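# Lay the towel flat beside the basket, then release

## Task

Get the towel lying flat on the table as a single layer. Every part of it must stay at least one finger's width in from the table edge, at least two finger widths away from the basket's rim, and more than a hand's width away from each arm's column. The basket must end upright with all of its base on the table, no more than three finger widths from its starting spot, and turned roughly the way it was. Finally open both grippers and move them away. Nothing may count as placed if only the robot is holding it there at the end.

## Robot and tools

ROBOT AND FRAME. There are two arms, left_arm and right_arm. All positions use one scene frame. Its origin is on the table top midway between the arms, +x points out over the table, +z points up, and left_arm sits on the +y side. The arm names do not mean sides of any camera image. The root links are at left_arm (+0.023, +0.298, 0) m with quat_wxyz (+0.996, 0, 0, -0.090), and right_arm (-0.023, -0.332, 0) m with quat_wxyz (+0.999, 0, 0, +0.048). Each gripper's fingers point along its own +z axis and close along its own y axis. The reported end_effector_position is the spot between the finger pads, roughly 1 cm short of the tips. At long reach it can differ from the true position. Joint ranges in rad, base to gripper: waist -2.618 to 3.054, shoulder 0 to 3.142, elbow 0 to 3.142, wrist pitch -1.571 to 1.571, wrist yaw -1.571 to 1.571, wrist roll -2.094 to 2.094. The elbow cannot fully straighten.

THE COMMAND ROW. Motion commands are built from rows of 14 numbers, each in [-1, 1]. Both arms are always included, even if only one moves. The order is left_arm dx, dy, dz, rx, ry, rz, opening, followed by the same seven for right_arm. dx to rz are an offset, not a pose. They are measured from the gripper's measured pose at the start of the action (or move), along that gripper's own axes. A value of 1.0 means 0.6 m of travel or 180 degrees of turn. rx, ry, rz form one rotation vector. Opening is absolute, not an offset: +1 is fully open (0.093 m) and -1 is closed. A row may carry 12 more numbers from 0 to 1. These scale each joint's stiffness, left_arm's six and then right_arm's six, in Joint positions order, and they stay in force until changed.

execute_actions(actions). This takes a list of actions. Each action is a table of up to 15 rows, and each row lasts one control step of 1/30 s. If the table is shorter, its last row repeats to fill the 15 steps. Every row in an action is an offset from that action's start pose, so rows do not add up. For the first action in a call, the start is the last pose reported in this scene. An empty list simply returns the current state and images.

move(target, speed, blocking). target is one row as above, offset from the pose in the latest result that showed one. Each gripper travels in a straight line toward its own target, and both finish together, taking 0.5 to 10 s. Anything longer is cut off at 10 s. speed is the top path speed in m/s, from 0.002 to 0.5 (default 0.25); turning is capped at twice that in rad/s. Openings are sent when the move starts. Paths ignore obstacles and the other arm. Grippers lag, stray, and can exceed speed, especially when an arm is nearly straight. Faster moves, and targets set further past a contact, press harder. With blocking=false the call returns after 0.5 s while motion continues. Until a result shows that the move has ended, you must call wait or stop before any further rows or moves.

wait(seconds), 0 to 10: the robot keeps its last command, and the call returns early if a running move ends. stop(): brakes a running move, which needs room, more if it was fast; the fingers keep moving. zoom_image(camera, region): region is [x0, y0, x1, y1] in pixels of that camera's latest image, at most 504 by 504, with (0, 0) at the top-left. The cameras are cam_head_left, cam_head_right, cam_high, cam_left_wrist and cam_right_wrist, each 504x504. read_manual(section) returns only the "licences" text. finished_scene(scene) closes the given scene for good, and the goal must still hold afterwards.

CONTROLLER BEHAVIOUR. On every step the commanded pose is clipped to within 70 mm and 16 degrees of the measured pose. After an action, an arm goes at most as far as its last clipped pose, so a distant target needs further commands. Friction can leave the gripper up to about 31 mm short, and smaller commands may not move it at all. When position and orientation conflict, position wins. To keep an arm still, send the offset back to its wanted pose in your first call of a reply, send zeros after that, and always send the opening it should have. The simulation keeps running while you compose a reply, and the robot holds your last command during that time.

READING RESULTS. The state line gives each gripper's position in m and quat_wxyz. 'Hand target' lines show where the controller is currently driving each gripper. 'pose unreachable' means a clearance check altered or blocked that arm's command. Step readings list positions during actions, and HELD marks steps where an arm was held back. The move: line reports the ending (done, off_target, moving, held, fault) and the limits that acted. paced means the sent pose was clipped; held means a check blocked some steps, and the arm may then move faster than speed. If only one arm is named, the other finished. Each gripper's distance from its target is also given. grip_measured shows the finger motor position on the opening scale: the pads meet near -0.94, and each mm of object width adds about 0.0208, with a fixed per-gripper error of up to about ±0.02. It barely shows contact. Sending a lower number squeezes harder, up to roughly 50 to 62 N per pad, and thin items (under 5 mm, such as cloth) get less. Keep sending the closing value to keep holding. The last entry of each arm's Joint positions is the opening in metres, which is valid only while the fingers are unobstructed. FAULT lines mean an arm stopped. MOTOR HOT appears from 75 °C. At 90 °C the arm halts for 10 s, and at 100 °C it goes limp and falls, so avoid long holds under load.

AVOID. Do not let anything leave the table, and do not tip, shift or turn the basket. Do not let the arms strike or press on each other. Avoid drops, slams and hard pushes. A held part may occasionally be tugged, so grip firmly enough. Finish with both grippers open and clear of the towel.

Each tool is called as a command line: name --argument value for each argument, lists and objects as JSON in quotes; but a table of rows of numbers goes row by row, as --pt "numbers of a row", without its own name.

## Session

execute_actions --actions '[]'

Scene clock: 0.00 s.
left_arm: end_effector_position=(+0.2987, +0.2959, +0.3550) grip_measured=+0.984 end_effector_quat_wxyz=(+0.374, -0.443, +0.594, -0.558) | right_arm: end_effector_position=(+0.4389, -0.4829, +0.2348) grip_measured=+0.995 end_effector_quat_wxyz=(+0.649, +0.644, +0.401, +0.053)
Joint positions: left_arm=[ 0.611  0.721  0.861 -0.275  0.765 -1.527  0.092] | right_arm=[-0.143  1.718  1.084  0.398  0.871  1.279  0.093]
Joint velocities: left_arm=[-0.002  0.017 -0.012 -0.007 -0.022 -0.037  0.   ] | right_arm=[ 0.002 -0.007 -0.012 -0.022  0.066 -0.007  0.   ]
Motor temperatures (°C, as the motors report them): left_arm=[21 23 23 20 20 21] | right_arm=[23 23 22 20 22 23]
Hand target (left_arm): +0.299, +0.296, +0.355; +0.374, -0.443, +0.594, -0.558
Hand target (right_arm): +0.439, -0.483, +0.235; +0.649, +0.644, +0.401, +0.053
Joint stiffness scale: left_arm=[1. 1. 1. 1. 1. 1.] | right_arm=[1. 1. 1. 1. 1. 1.]

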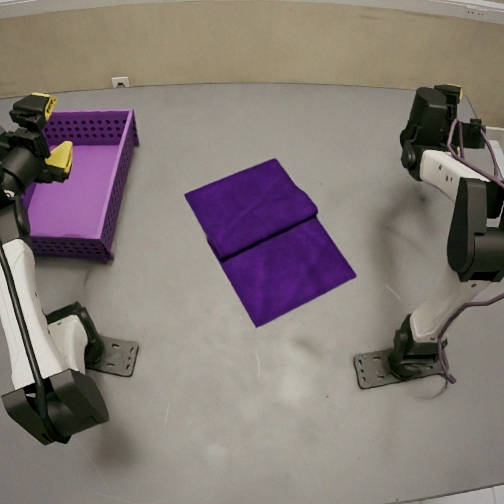

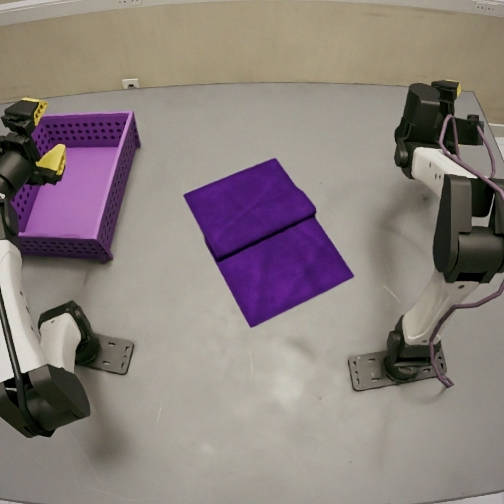

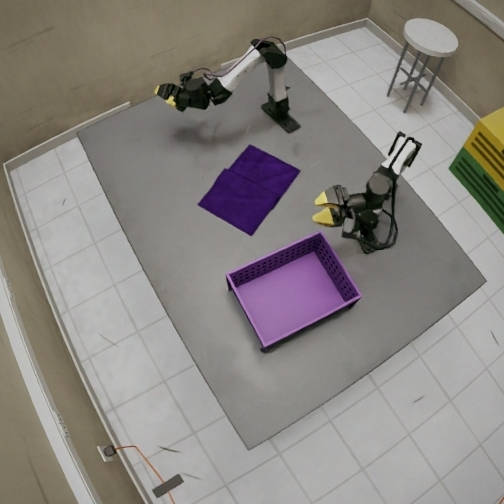

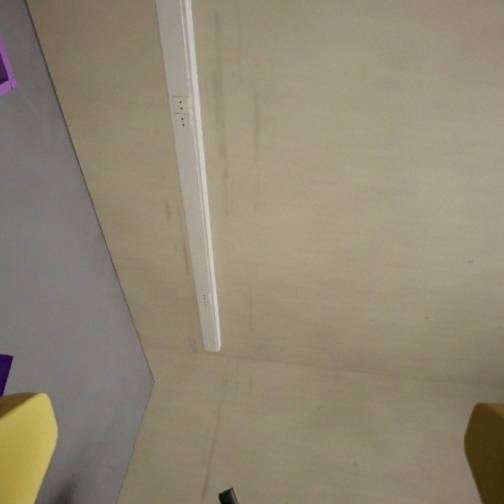

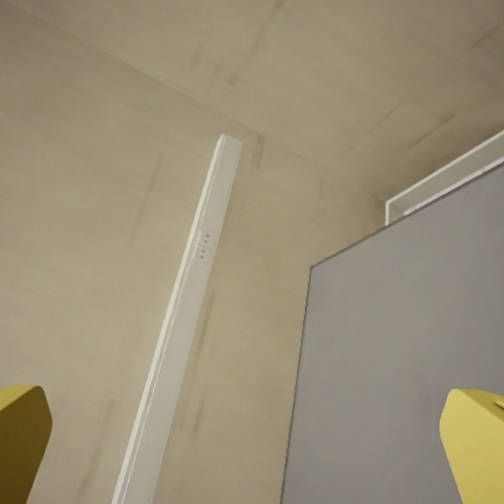

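zoom_image --camera "cam_head_left" --region '[170,140,370,340]'

zoom_image --camera "cam_high" --region '[180,130,320,250]'

Region (170, 140, 370, 340) of cam_head_left's 504x504 image, scaled by 2.520, with more detail than that image has.

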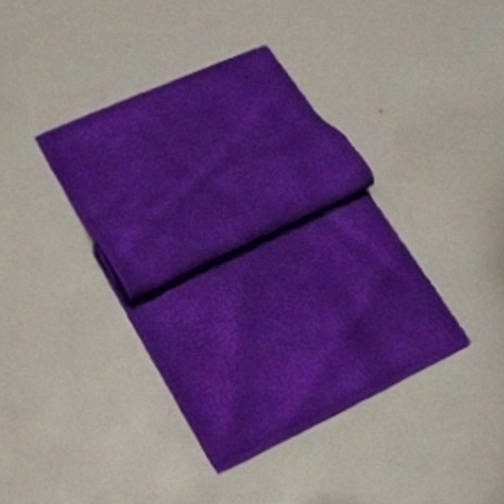

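Region (180, 130, 320, 250) of cam_high's 504x504 image, scaled by 3.600, with more detail than that image has; it fills the top 432 rows of this view, and the rest is white.

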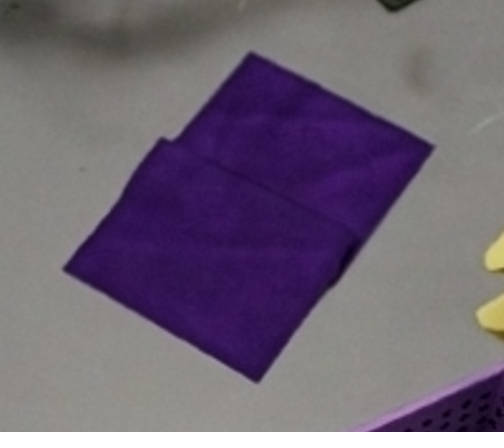

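move --target '[0.378,0.408,0.395,-0.333,0.106,0.376,1,0.155,-0.293,-0.687,-0.087,0.561,-0.627,1]' --speed 0.4

Scene clock: 7.67 s.
left_arm: end_effector_position=(+0.4185, +0.0034, +0.0962) grip_measured=+0.984 end_effector_quat_wxyz=(+0.263, -0.089, +0.960, +0.026) | right_arm: end_effector_position=(+0.1788, -0.1422, +0.0980) grip_measured=+0.995 end_effector_quat_wxyz=(+0.005, -0.224, +0.974, -0.017)
Joint positions: left_arm=[-0.604  2.154  1.824 -0.922 -0.436 -0.899  0.092] | right_arm=[ 0.678  1.608  1.221 -1.192  0.033  0.323  0.093]
Joint velocities: left_arm=[ 0.017  0.022 -0.007 -0.022 -0.051  0.007  0.   ] | right_arm=[-0.022  0.012 -0.002 -0.022  0.066 -0.037 -0.   ]
Motor temperatures (°C, as the motors report them): left_arm=[21 24 25 22 20 21] | right_arm=[23 25 24 23 22 23]
Hand target (left_arm): +0.419, +0.001, +0.098; +0.266, -0.083, +0.960, +0.031
Hand target (right_arm): +0.177, -0.140, +0.098; -0.003, -0.231, +0.973, -0.017
Off the commanded pose (left_arm): 0.006 m, 1 deg.
Off the commanded pose (right_arm): 0.012 m, 2 deg.
Joint stiffness scale: left_arm=[1. 1. 1. 1. 1. 1.] | right_arm=[1. 1. 1. 1. 1. 1.]
move: off_target (right_arm)

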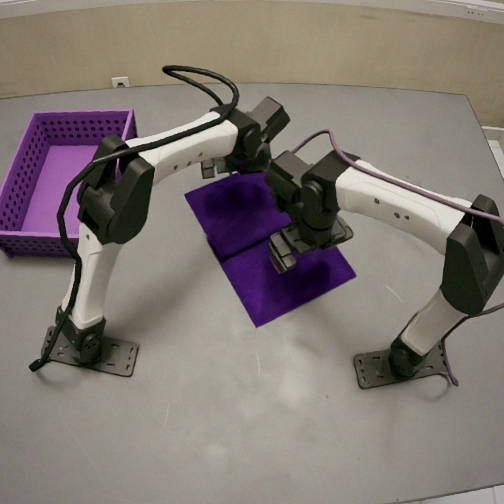

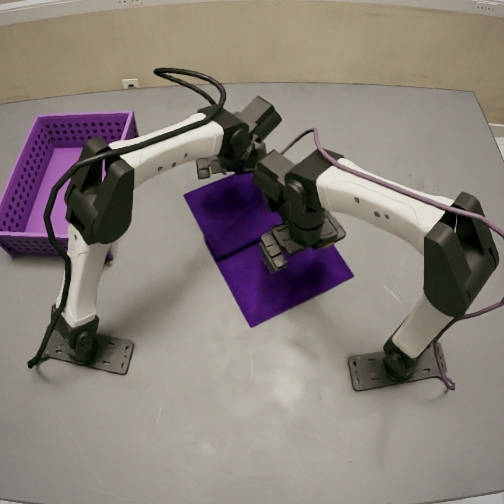

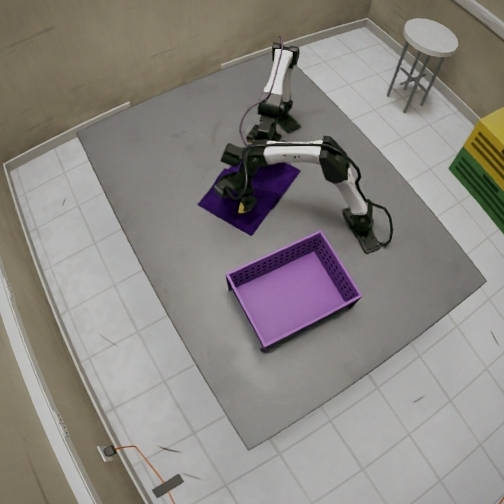

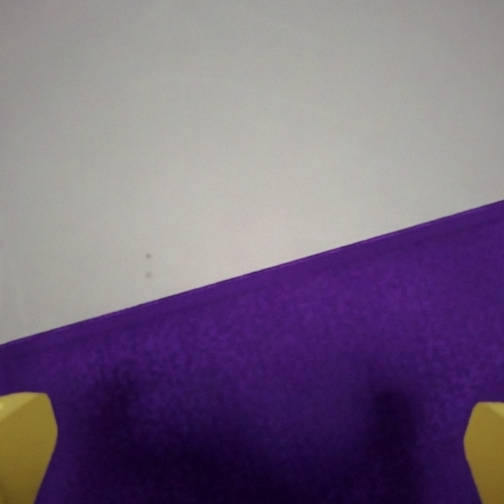

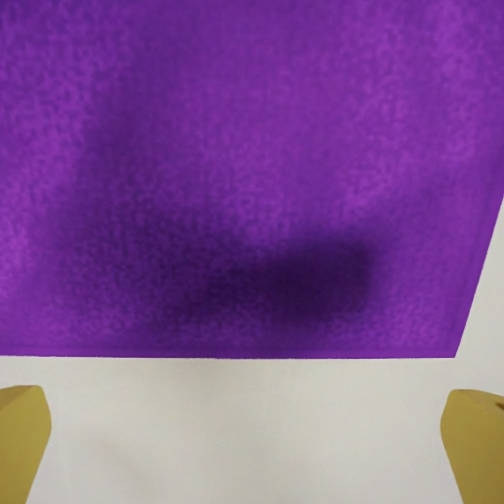

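move --target '[0.05,0.015,0.14,0,0,0,1,0.055,0.04,0.15,0,0,0,1]' --speed 0.1

move --target '[-0.055,0.012,0.065,0,0,0,1,0.07,0.01,0.02,0,0,0,1]' --speed 0.05

Scene clock: 9.93 s.
left_arm: end_effector_position=(+0.4327, +0.0087, +0.0211) grip_measured=+0.984 end_effector_quat_wxyz=(+0.271, -0.091, +0.958, +0.020) | right_arm: end_effector_position=(+0.1456, -0.1339, +0.0152) grip_measured=+0.995 end_effector_quat_wxyz=(+0.014, -0.225, +0.974, -0.010)
Joint positions: left_arm=[-0.574  2.228  1.63  -0.618 -0.429 -0.865  0.092] | right_arm=[ 0.79   1.631  0.897 -0.827  0.033  0.432  0.093]
Joint velocities: left_arm=[-0.002 -0.002 -0.002  0.007  0.037 -0.022 -0.   ] | right_arm=[-0.007 -0.012 -0.012 -0.022 -0.007  0.007  0.001]
Motor temperatures (°C, as the motors report them): left_arm=[21 24 25 22 20 21] | right_arm=[23 25 25 22 22 23]
Hand target (left_arm): +0.433, +0.015, +0.009; +0.262, -0.089, +0.960, +0.026
Hand target (right_arm): +0.141, -0.137, +0.008; +0.006, -0.224, +0.974, -0.018
Off the commanded pose (left_arm): 0.014 m, 1 deg.
Off the commanded pose (right_arm): 0.010 m, 1 deg.
Joint stiffness scale: left_arm=[1. 1. 1. 1. 1. 1.] | right_arm=[1. 1. 1. 1. 1. 1.]
move: off_target (left_arm)

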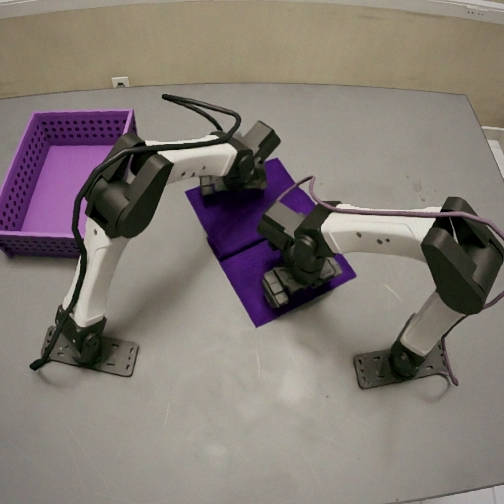

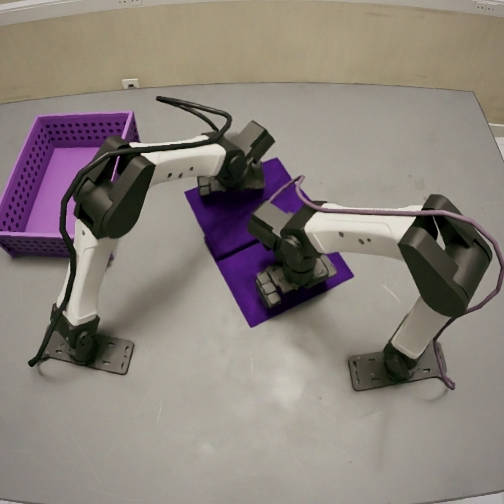

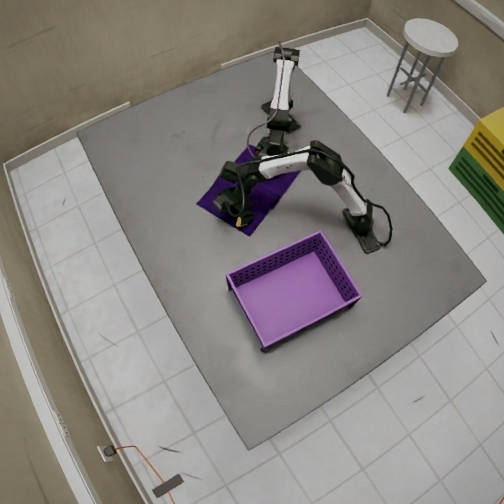

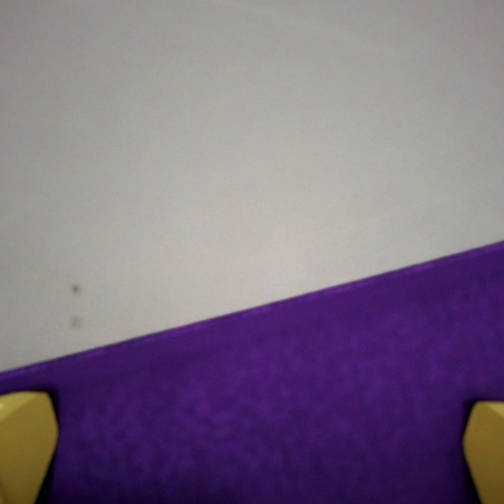

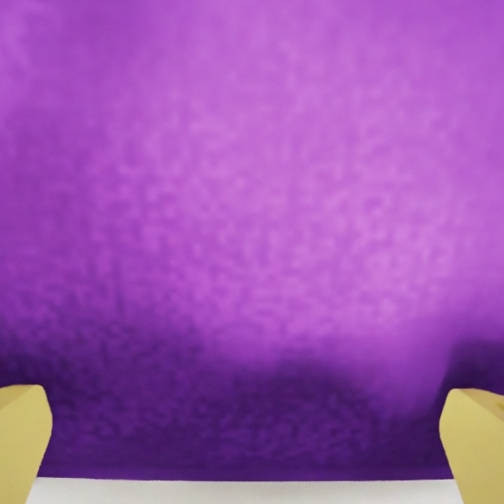

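Scene clock: 11.27 s.
left_arm: end_effector_position=(+0.4751, +0.0223, +0.0191) grip_measured=+0.984 end_effector_quat_wxyz=(+0.281, -0.091, +0.955, +0.021) | right_arm: end_effector_position=(+0.1192, -0.1384, +0.0101) grip_measured=+0.995 end_effector_quat_wxyz=(+0.035, -0.223, +0.974, -0.002)
Joint positions: left_arm=[-0.496  2.302  1.734 -0.599 -0.417 -0.78   0.092] | right_arm=[ 0.875  1.531  0.771 -0.762  0.051  0.52   0.093]
Joint velocities: left_arm=[-0.007 -0.012  0.012 -0.037  0.007  0.037 -0.001] | right_arm=[-0.007 -0.022  0.012  0.007  0.022 -0.007 -0.001]
Motor temperatures (°C, as the motors report them): left_arm=[21 25 25 22 20 21] | right_arm=[23 25 25 22 22 23]
Hand target (left_arm): +0.478, +0.024, +0.005; +0.270, -0.091, +0.958, +0.020
Hand target (right_arm): +0.107, -0.148, +0.002; +0.015, -0.225, +0.974, -0.011
Off the commanded pose (left_arm): 0.015 m, 1 deg.
Off the commanded pose (right_arm): 0.018 m, 3 deg.
Joint stiffness scale: left_arm=[1. 1. 1. 1. 1. 1.] | right_arm=[1. 1. 1. 1. 1. 1.]
move: off_target (left_arm, right_arm)

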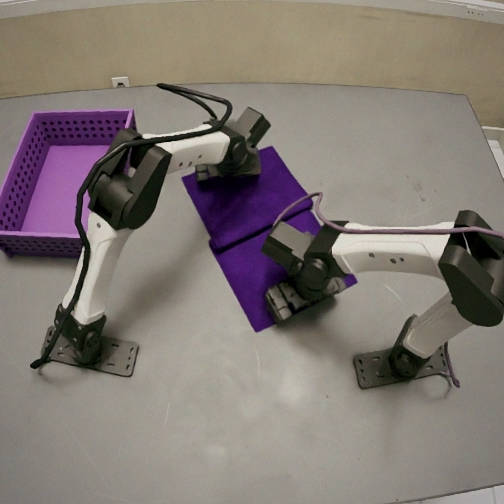

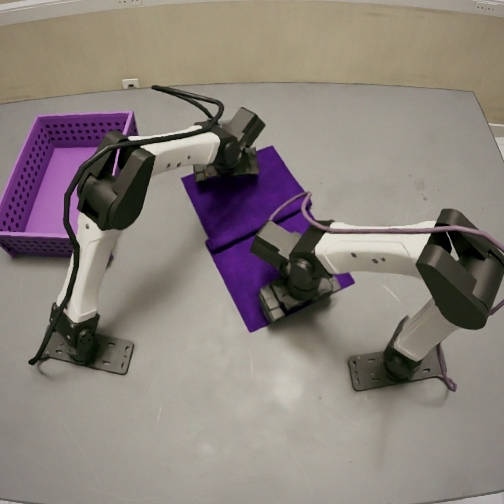

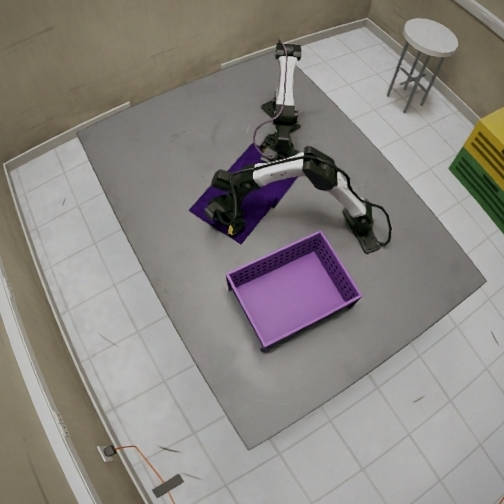

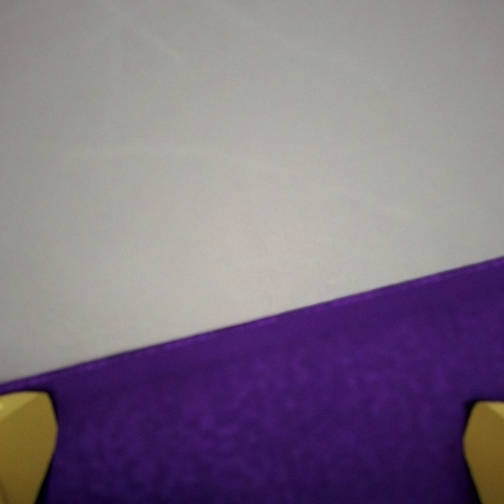

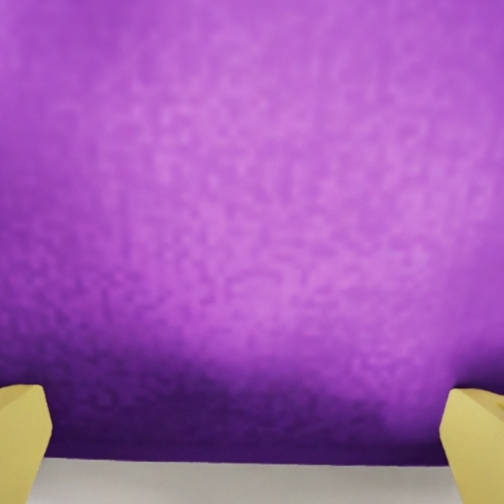

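move --target '[-0.06,0.0,0.08,0.012,0,0.02,1,0.07,0.02,0.015,0,0.01,0.03,1]' --speed 0.05

zoom_image --camera "cam_head_left" --region '[110,90,410,390]'

Scene clock: 13.33 s.
left_arm: end_effector_position=(+0.5293, +0.0288, +0.0194) grip_measured=+0.984 end_effector_quat_wxyz=(+0.301, -0.059, +0.952, +0.012) | right_arm: end_effector_position=(+0.0953, -0.1349, +0.0098) grip_measured=+0.995 end_effector_quat_wxyz=(+0.055, -0.179, +0.982, +0.003)
Joint positions: left_arm=[-0.416  2.414  1.906 -0.568 -0.378 -0.624  0.092] | right_arm=[ 0.993  1.468  0.709 -0.739  0.082  0.724  0.093]
Joint velocities: left_arm=[-0.007  0.007  0.007  0.007  0.007 -0.066 -0.   ] | right_arm=[ 0.042  0.007  0.002 -0.022 -0.007  0.007 -0.001]
Motor temperatures (°C, as the motors report them): left_arm=[21 26 25 22 20 21] | right_arm=[23 25 25 22 23 23]
Hand target (left_arm): +0.529, +0.032, -0.002; +0.282, -0.056, +0.958, +0.011
Hand target (right_arm): +0.079, -0.147, -0.001; +0.022, -0.177, +0.984, -0.006
Off the commanded pose (left_arm): 0.022 m, 2 deg.
Off the commanded pose (right_arm): 0.024 m, 4 deg.
Joint stiffness scale: left_arm=[1. 1. 1. 1. 1. 1.] | right_arm=[1. 1. 1. 1. 1. 1.]
move: off_target (left_arm, right_arm)

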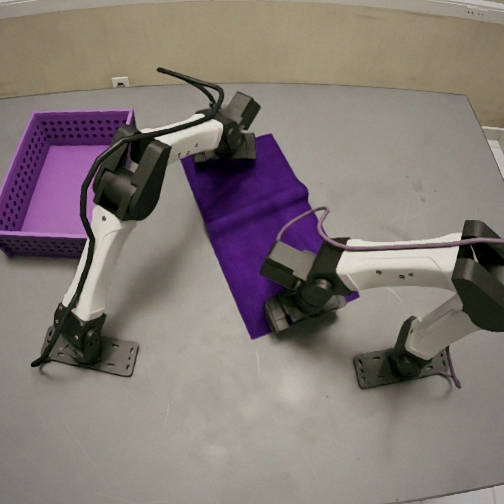

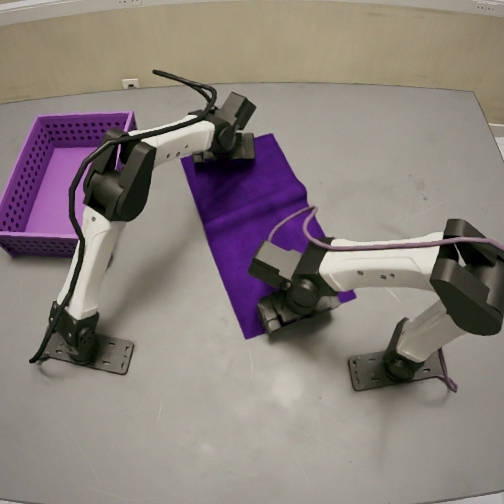

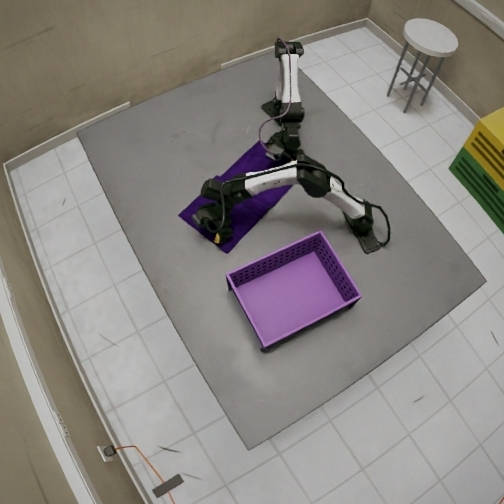

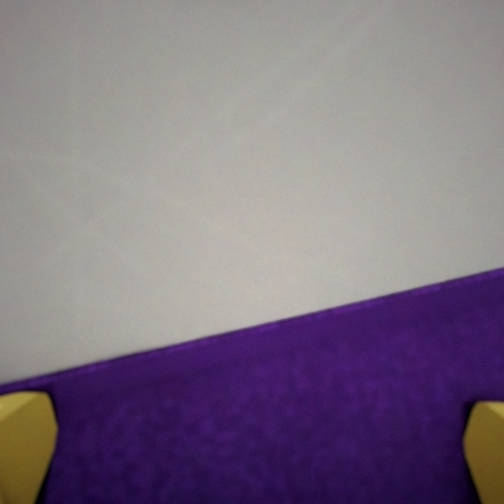

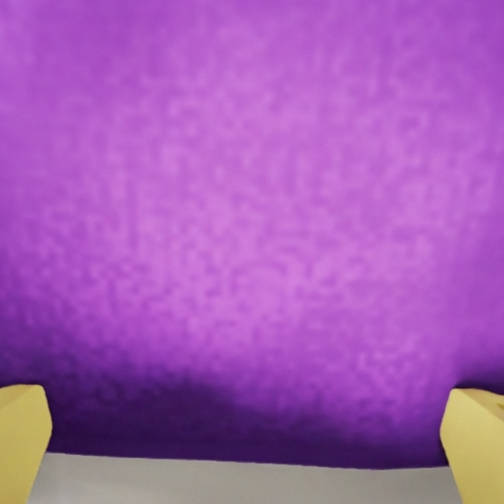

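Region (110, 90, 410, 390) of cam_head_left's 504x504 image, scaled by 1.680, with more detail than that image has.

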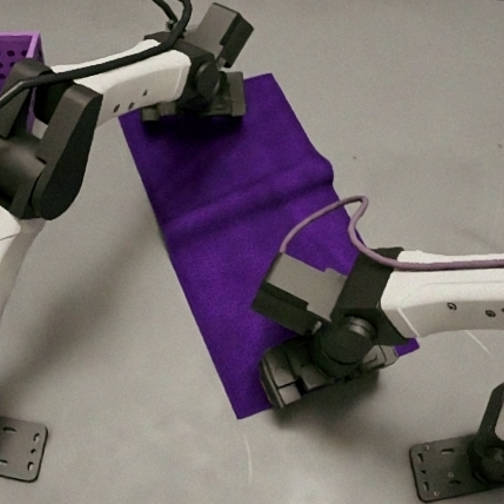

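move --target '[-0.045,0.025,0.075,0,0,0,1,0.01,0,0.018,0,0,0,1]' --speed 0.05

move --target '[-0.08,0,-0.12,0,0,0,1,-0.02,0,-0.15,0,0,0,1]'

zoom_image --camera "cam_head_left" --region '[110,90,410,390]'

Scene clock: 15.50 s.
left_arm: end_effector_position=(+0.5726, +0.0373, +0.0209) grip_measured=+0.984 end_effector_quat_wxyz=(+0.321, -0.059, +0.945, +0.003) | right_arm: end_effector_position=(+0.1027, -0.1260, +0.0112) grip_measured=+0.995 end_effector_quat_wxyz=(+0.077, -0.177, +0.981, +0.016)
Joint positions: left_arm=[-0.359  2.52   2.08  -0.57  -0.357 -0.56   0.092] | right_arm=[ 0.997  1.468  0.709 -0.692  0.102  0.729  0.093]
Joint velocities: left_arm=[-0.027  0.002 -0.012 -0.022 -0.022 -0.022  0.001] | right_arm=[ 0.022  0.012 -0.007  0.007 -0.037 -0.037 -0.001]
Motor temperatures (°C, as the motors report them): left_arm=[21 26 26 22 20 21] | right_arm=[23 26 25 22 23 23]
Hand target (left_arm): +0.574, +0.049, -0.002; +0.301, -0.059, +0.952, +0.011
Hand target (right_arm): +0.091, -0.137, -0.001; +0.055, -0.179, +0.982, +0.003
Off the commanded pose (left_arm): 0.026 m, 3 deg.
Off the commanded pose (right_arm): 0.020 m, 3 deg.
Joint stiffness scale: left_arm=[1. 1. 1. 1. 1. 1.] | right_arm=[1. 1. 1. 1. 1. 1.]
move: off_target (left_arm, right_arm)

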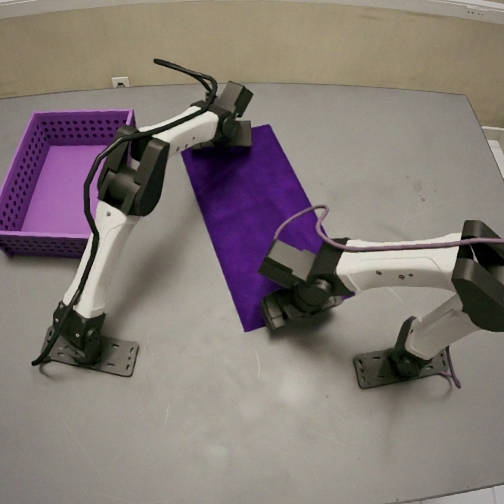

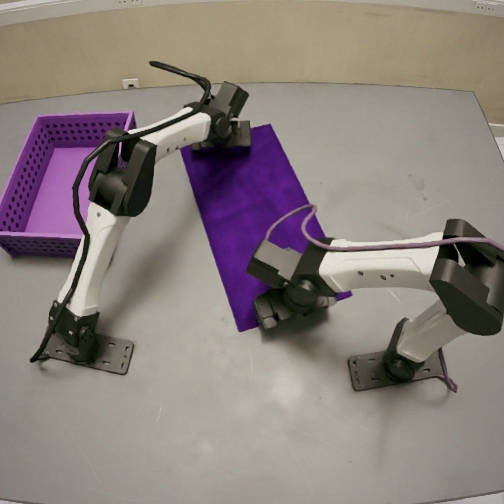

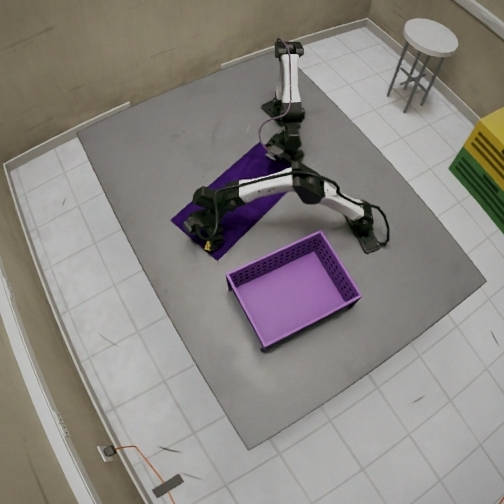

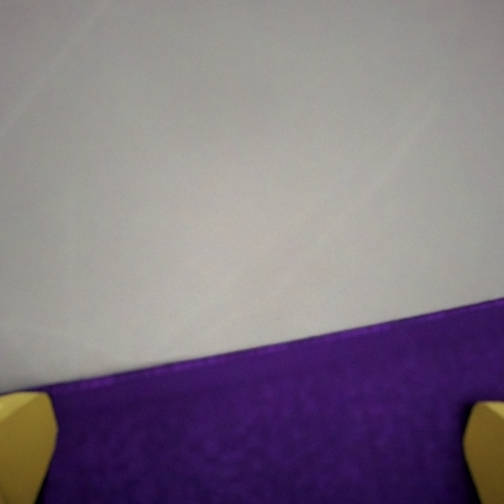

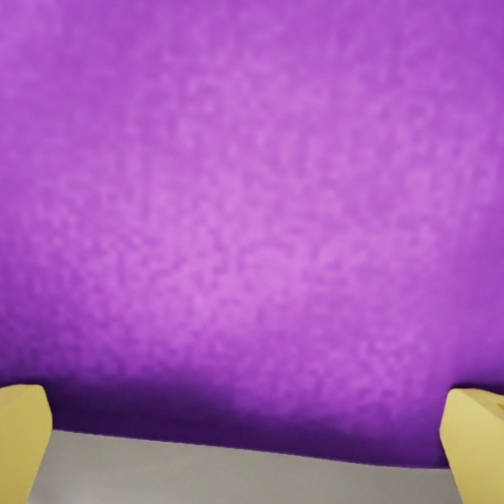

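Scene clock: 16.63 s.
left_arm: end_effector_position=(+0.5669, +0.0407, +0.1092) grip_measured=+0.984 end_effector_quat_wxyz=(+0.324, -0.059, +0.944, +0.001) | right_arm: end_effector_position=(+0.1027, -0.1276, +0.0990) grip_measured=+0.995 end_effector_quat_wxyz=(+0.080, -0.177, +0.981, +0.017)
Joint positions: left_arm=[-0.359  2.446  2.293 -0.85  -0.357 -0.56   0.092] | right_arm=[ 0.997  1.338  0.971 -1.079  0.107  0.729  0.093]
Joint velocities: left_arm=[-0.002  0.002 -0.007 -0.11  -0.022 -0.022  0.   ] | right_arm=[-0.007 -0.002  0.002 -0.007  0.037  0.022  0.   ]
Motor temperatures (°C, as the motors report them): left_arm=[21 27 26 22 20 21] | right_arm=[23 26 25 22 23 23]
Hand target (left_arm): +0.567, +0.040, +0.107; +0.321, -0.059, +0.945, +0.003
Hand target (right_arm): +0.101, -0.128, +0.102; +0.077, -0.177, +0.981, +0.016
Off the commanded pose (left_arm): 0.002 m, 0 deg.
Off the commanded pose (right_arm): 0.004 m, 0 deg.
Joint stiffness scale: left_arm=[1. 1. 1. 1. 1. 1.] | right_arm=[1. 1. 1. 1. 1. 1.]
move: done

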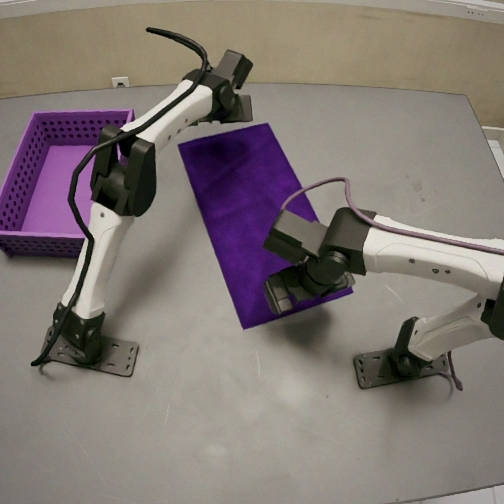

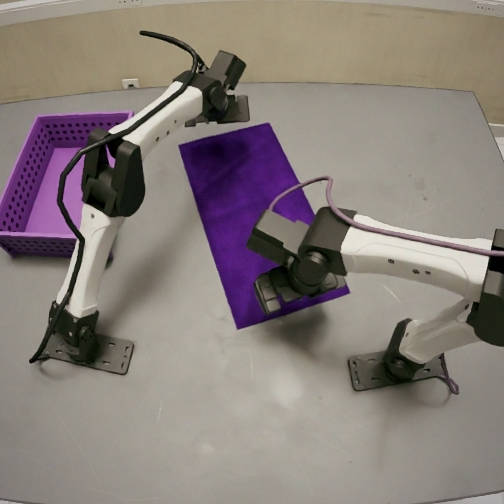

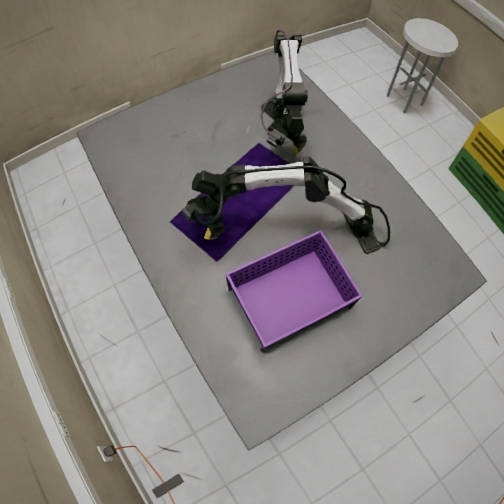

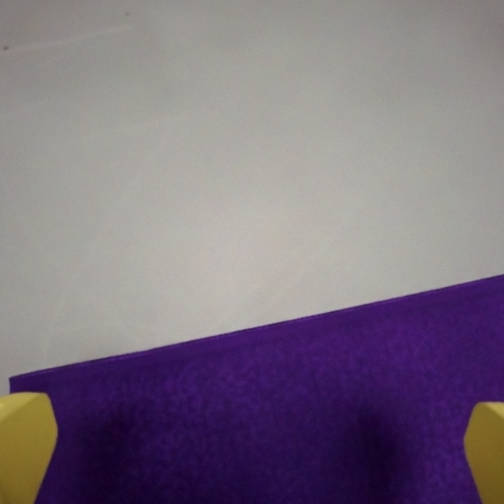

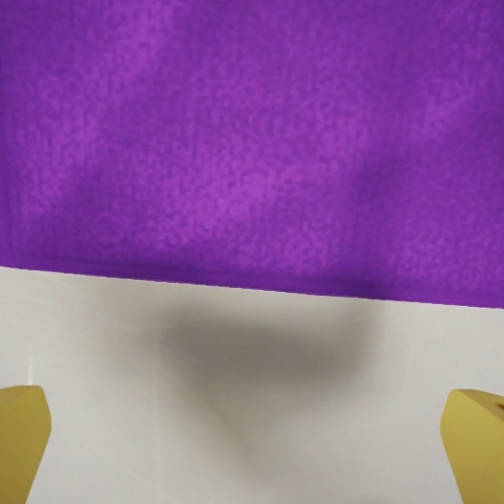

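Region (110, 90, 410, 390) of cam_head_left's 504x504 image, scaled by 1.680, with more detail than that image has.

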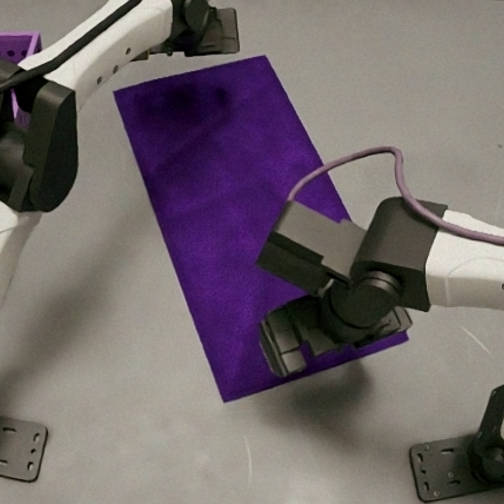

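move --target '[0.13,0.35,-0.55,0,-0.08,0,1,-0.08,-0.55,-0.15,0,0,0,1]' --speed 0.4

zoom_image --camera "cam_head_left" --region '[110,90,410,390]'

Scene clock: 18.77 s.
left_arm: end_effector_position=(+0.2829, +0.2302, +0.3138) grip_measured=+0.984 end_effector_quat_wxyz=(+0.439, -0.061, +0.896, -0.001) | right_arm: end_effector_position=(+0.2493, -0.4180, +0.1870) grip_measured=+0.995 end_effector_quat_wxyz=(+0.076, -0.172, +0.982, +0.026)
Joint positions: left_arm=[-0.359  1.008  1.316 -1.065 -0.465 -0.472  0.092] | right_arm=[-0.475  1.545  1.502 -1.426 -0.124 -0.72   0.093]
Joint velocities: left_arm=[-0.002 -0.007 -0.017 -0.095  0.007  0.007 -0.   ] | right_arm=[ 0.007 -0.002  0.002  0.037  0.007  0.022 -0.001]
Motor temperatures (°C, as the motors report them): left_arm=[21 28 26 23 20 21] | right_arm=[23 26 25 22 23 23]
Hand target (left_arm): +0.283, +0.233, +0.315; +0.439, -0.060, +0.896, +0.007
Hand target (right_arm): +0.250, -0.418, +0.187; +0.070, -0.175, +0.981, +0.033
Off the commanded pose (left_arm): 0.004 m, 1 deg.
Off the commanded pose (right_arm): 0.011 m, 1 deg.
Joint stiffness scale: left_arm=[1. 1. 1. 1. 1. 1.] | right_arm=[1. 1. 1. 1. 1. 1.]
move: off_target (right_arm)

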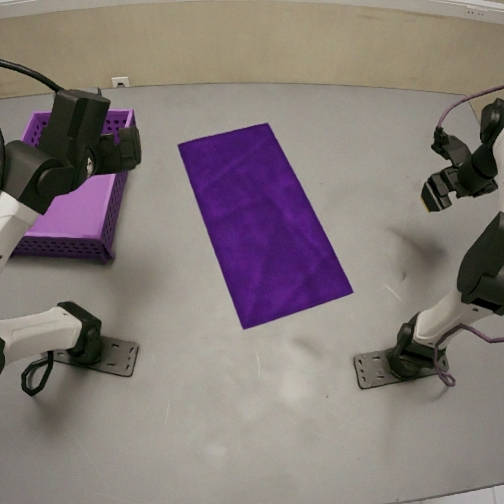

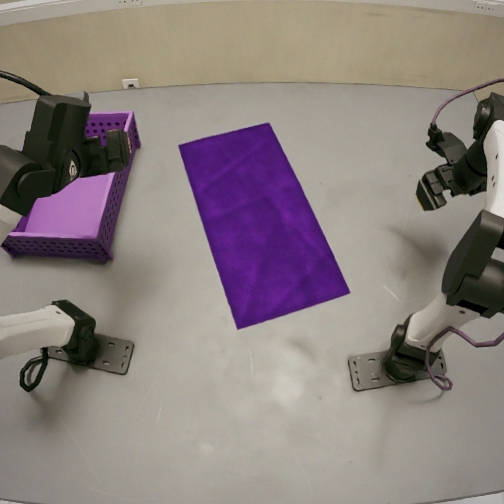

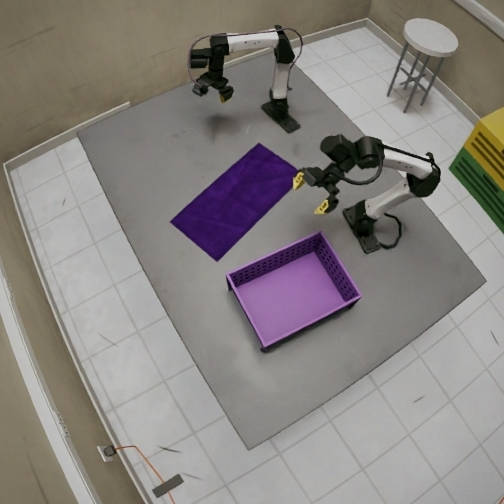

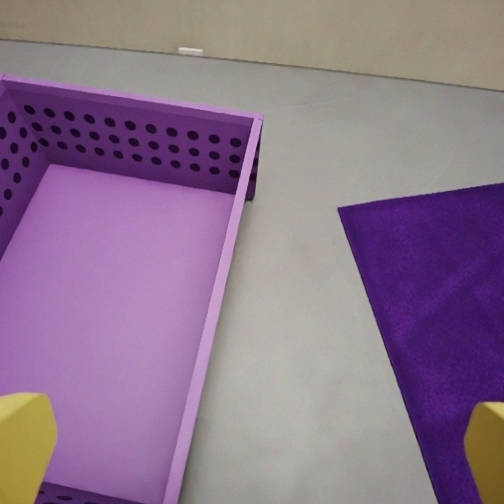

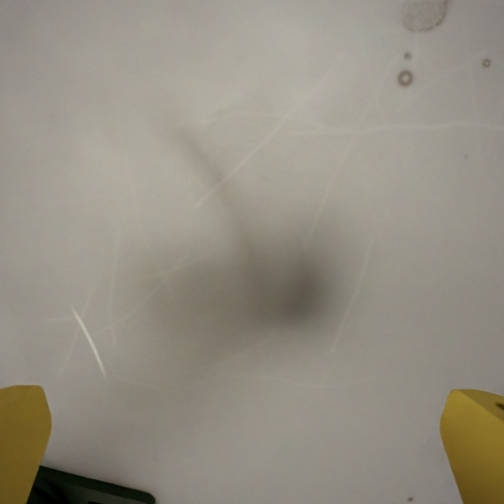

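Region (110, 90, 410, 390) of cam_head_left's 504x504 image, scaled by 1.680, with more detail than that image has.

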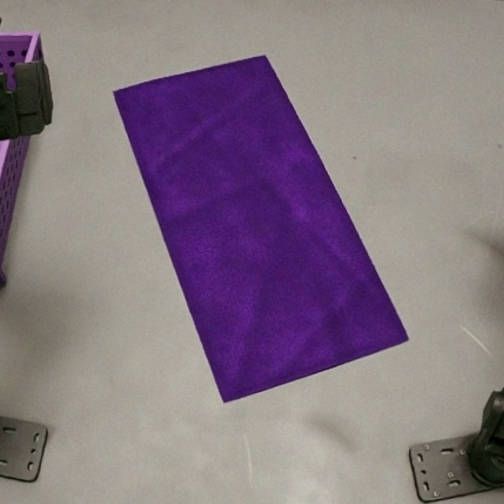

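finished_scene --scene 1

The scene is finished: the task was done.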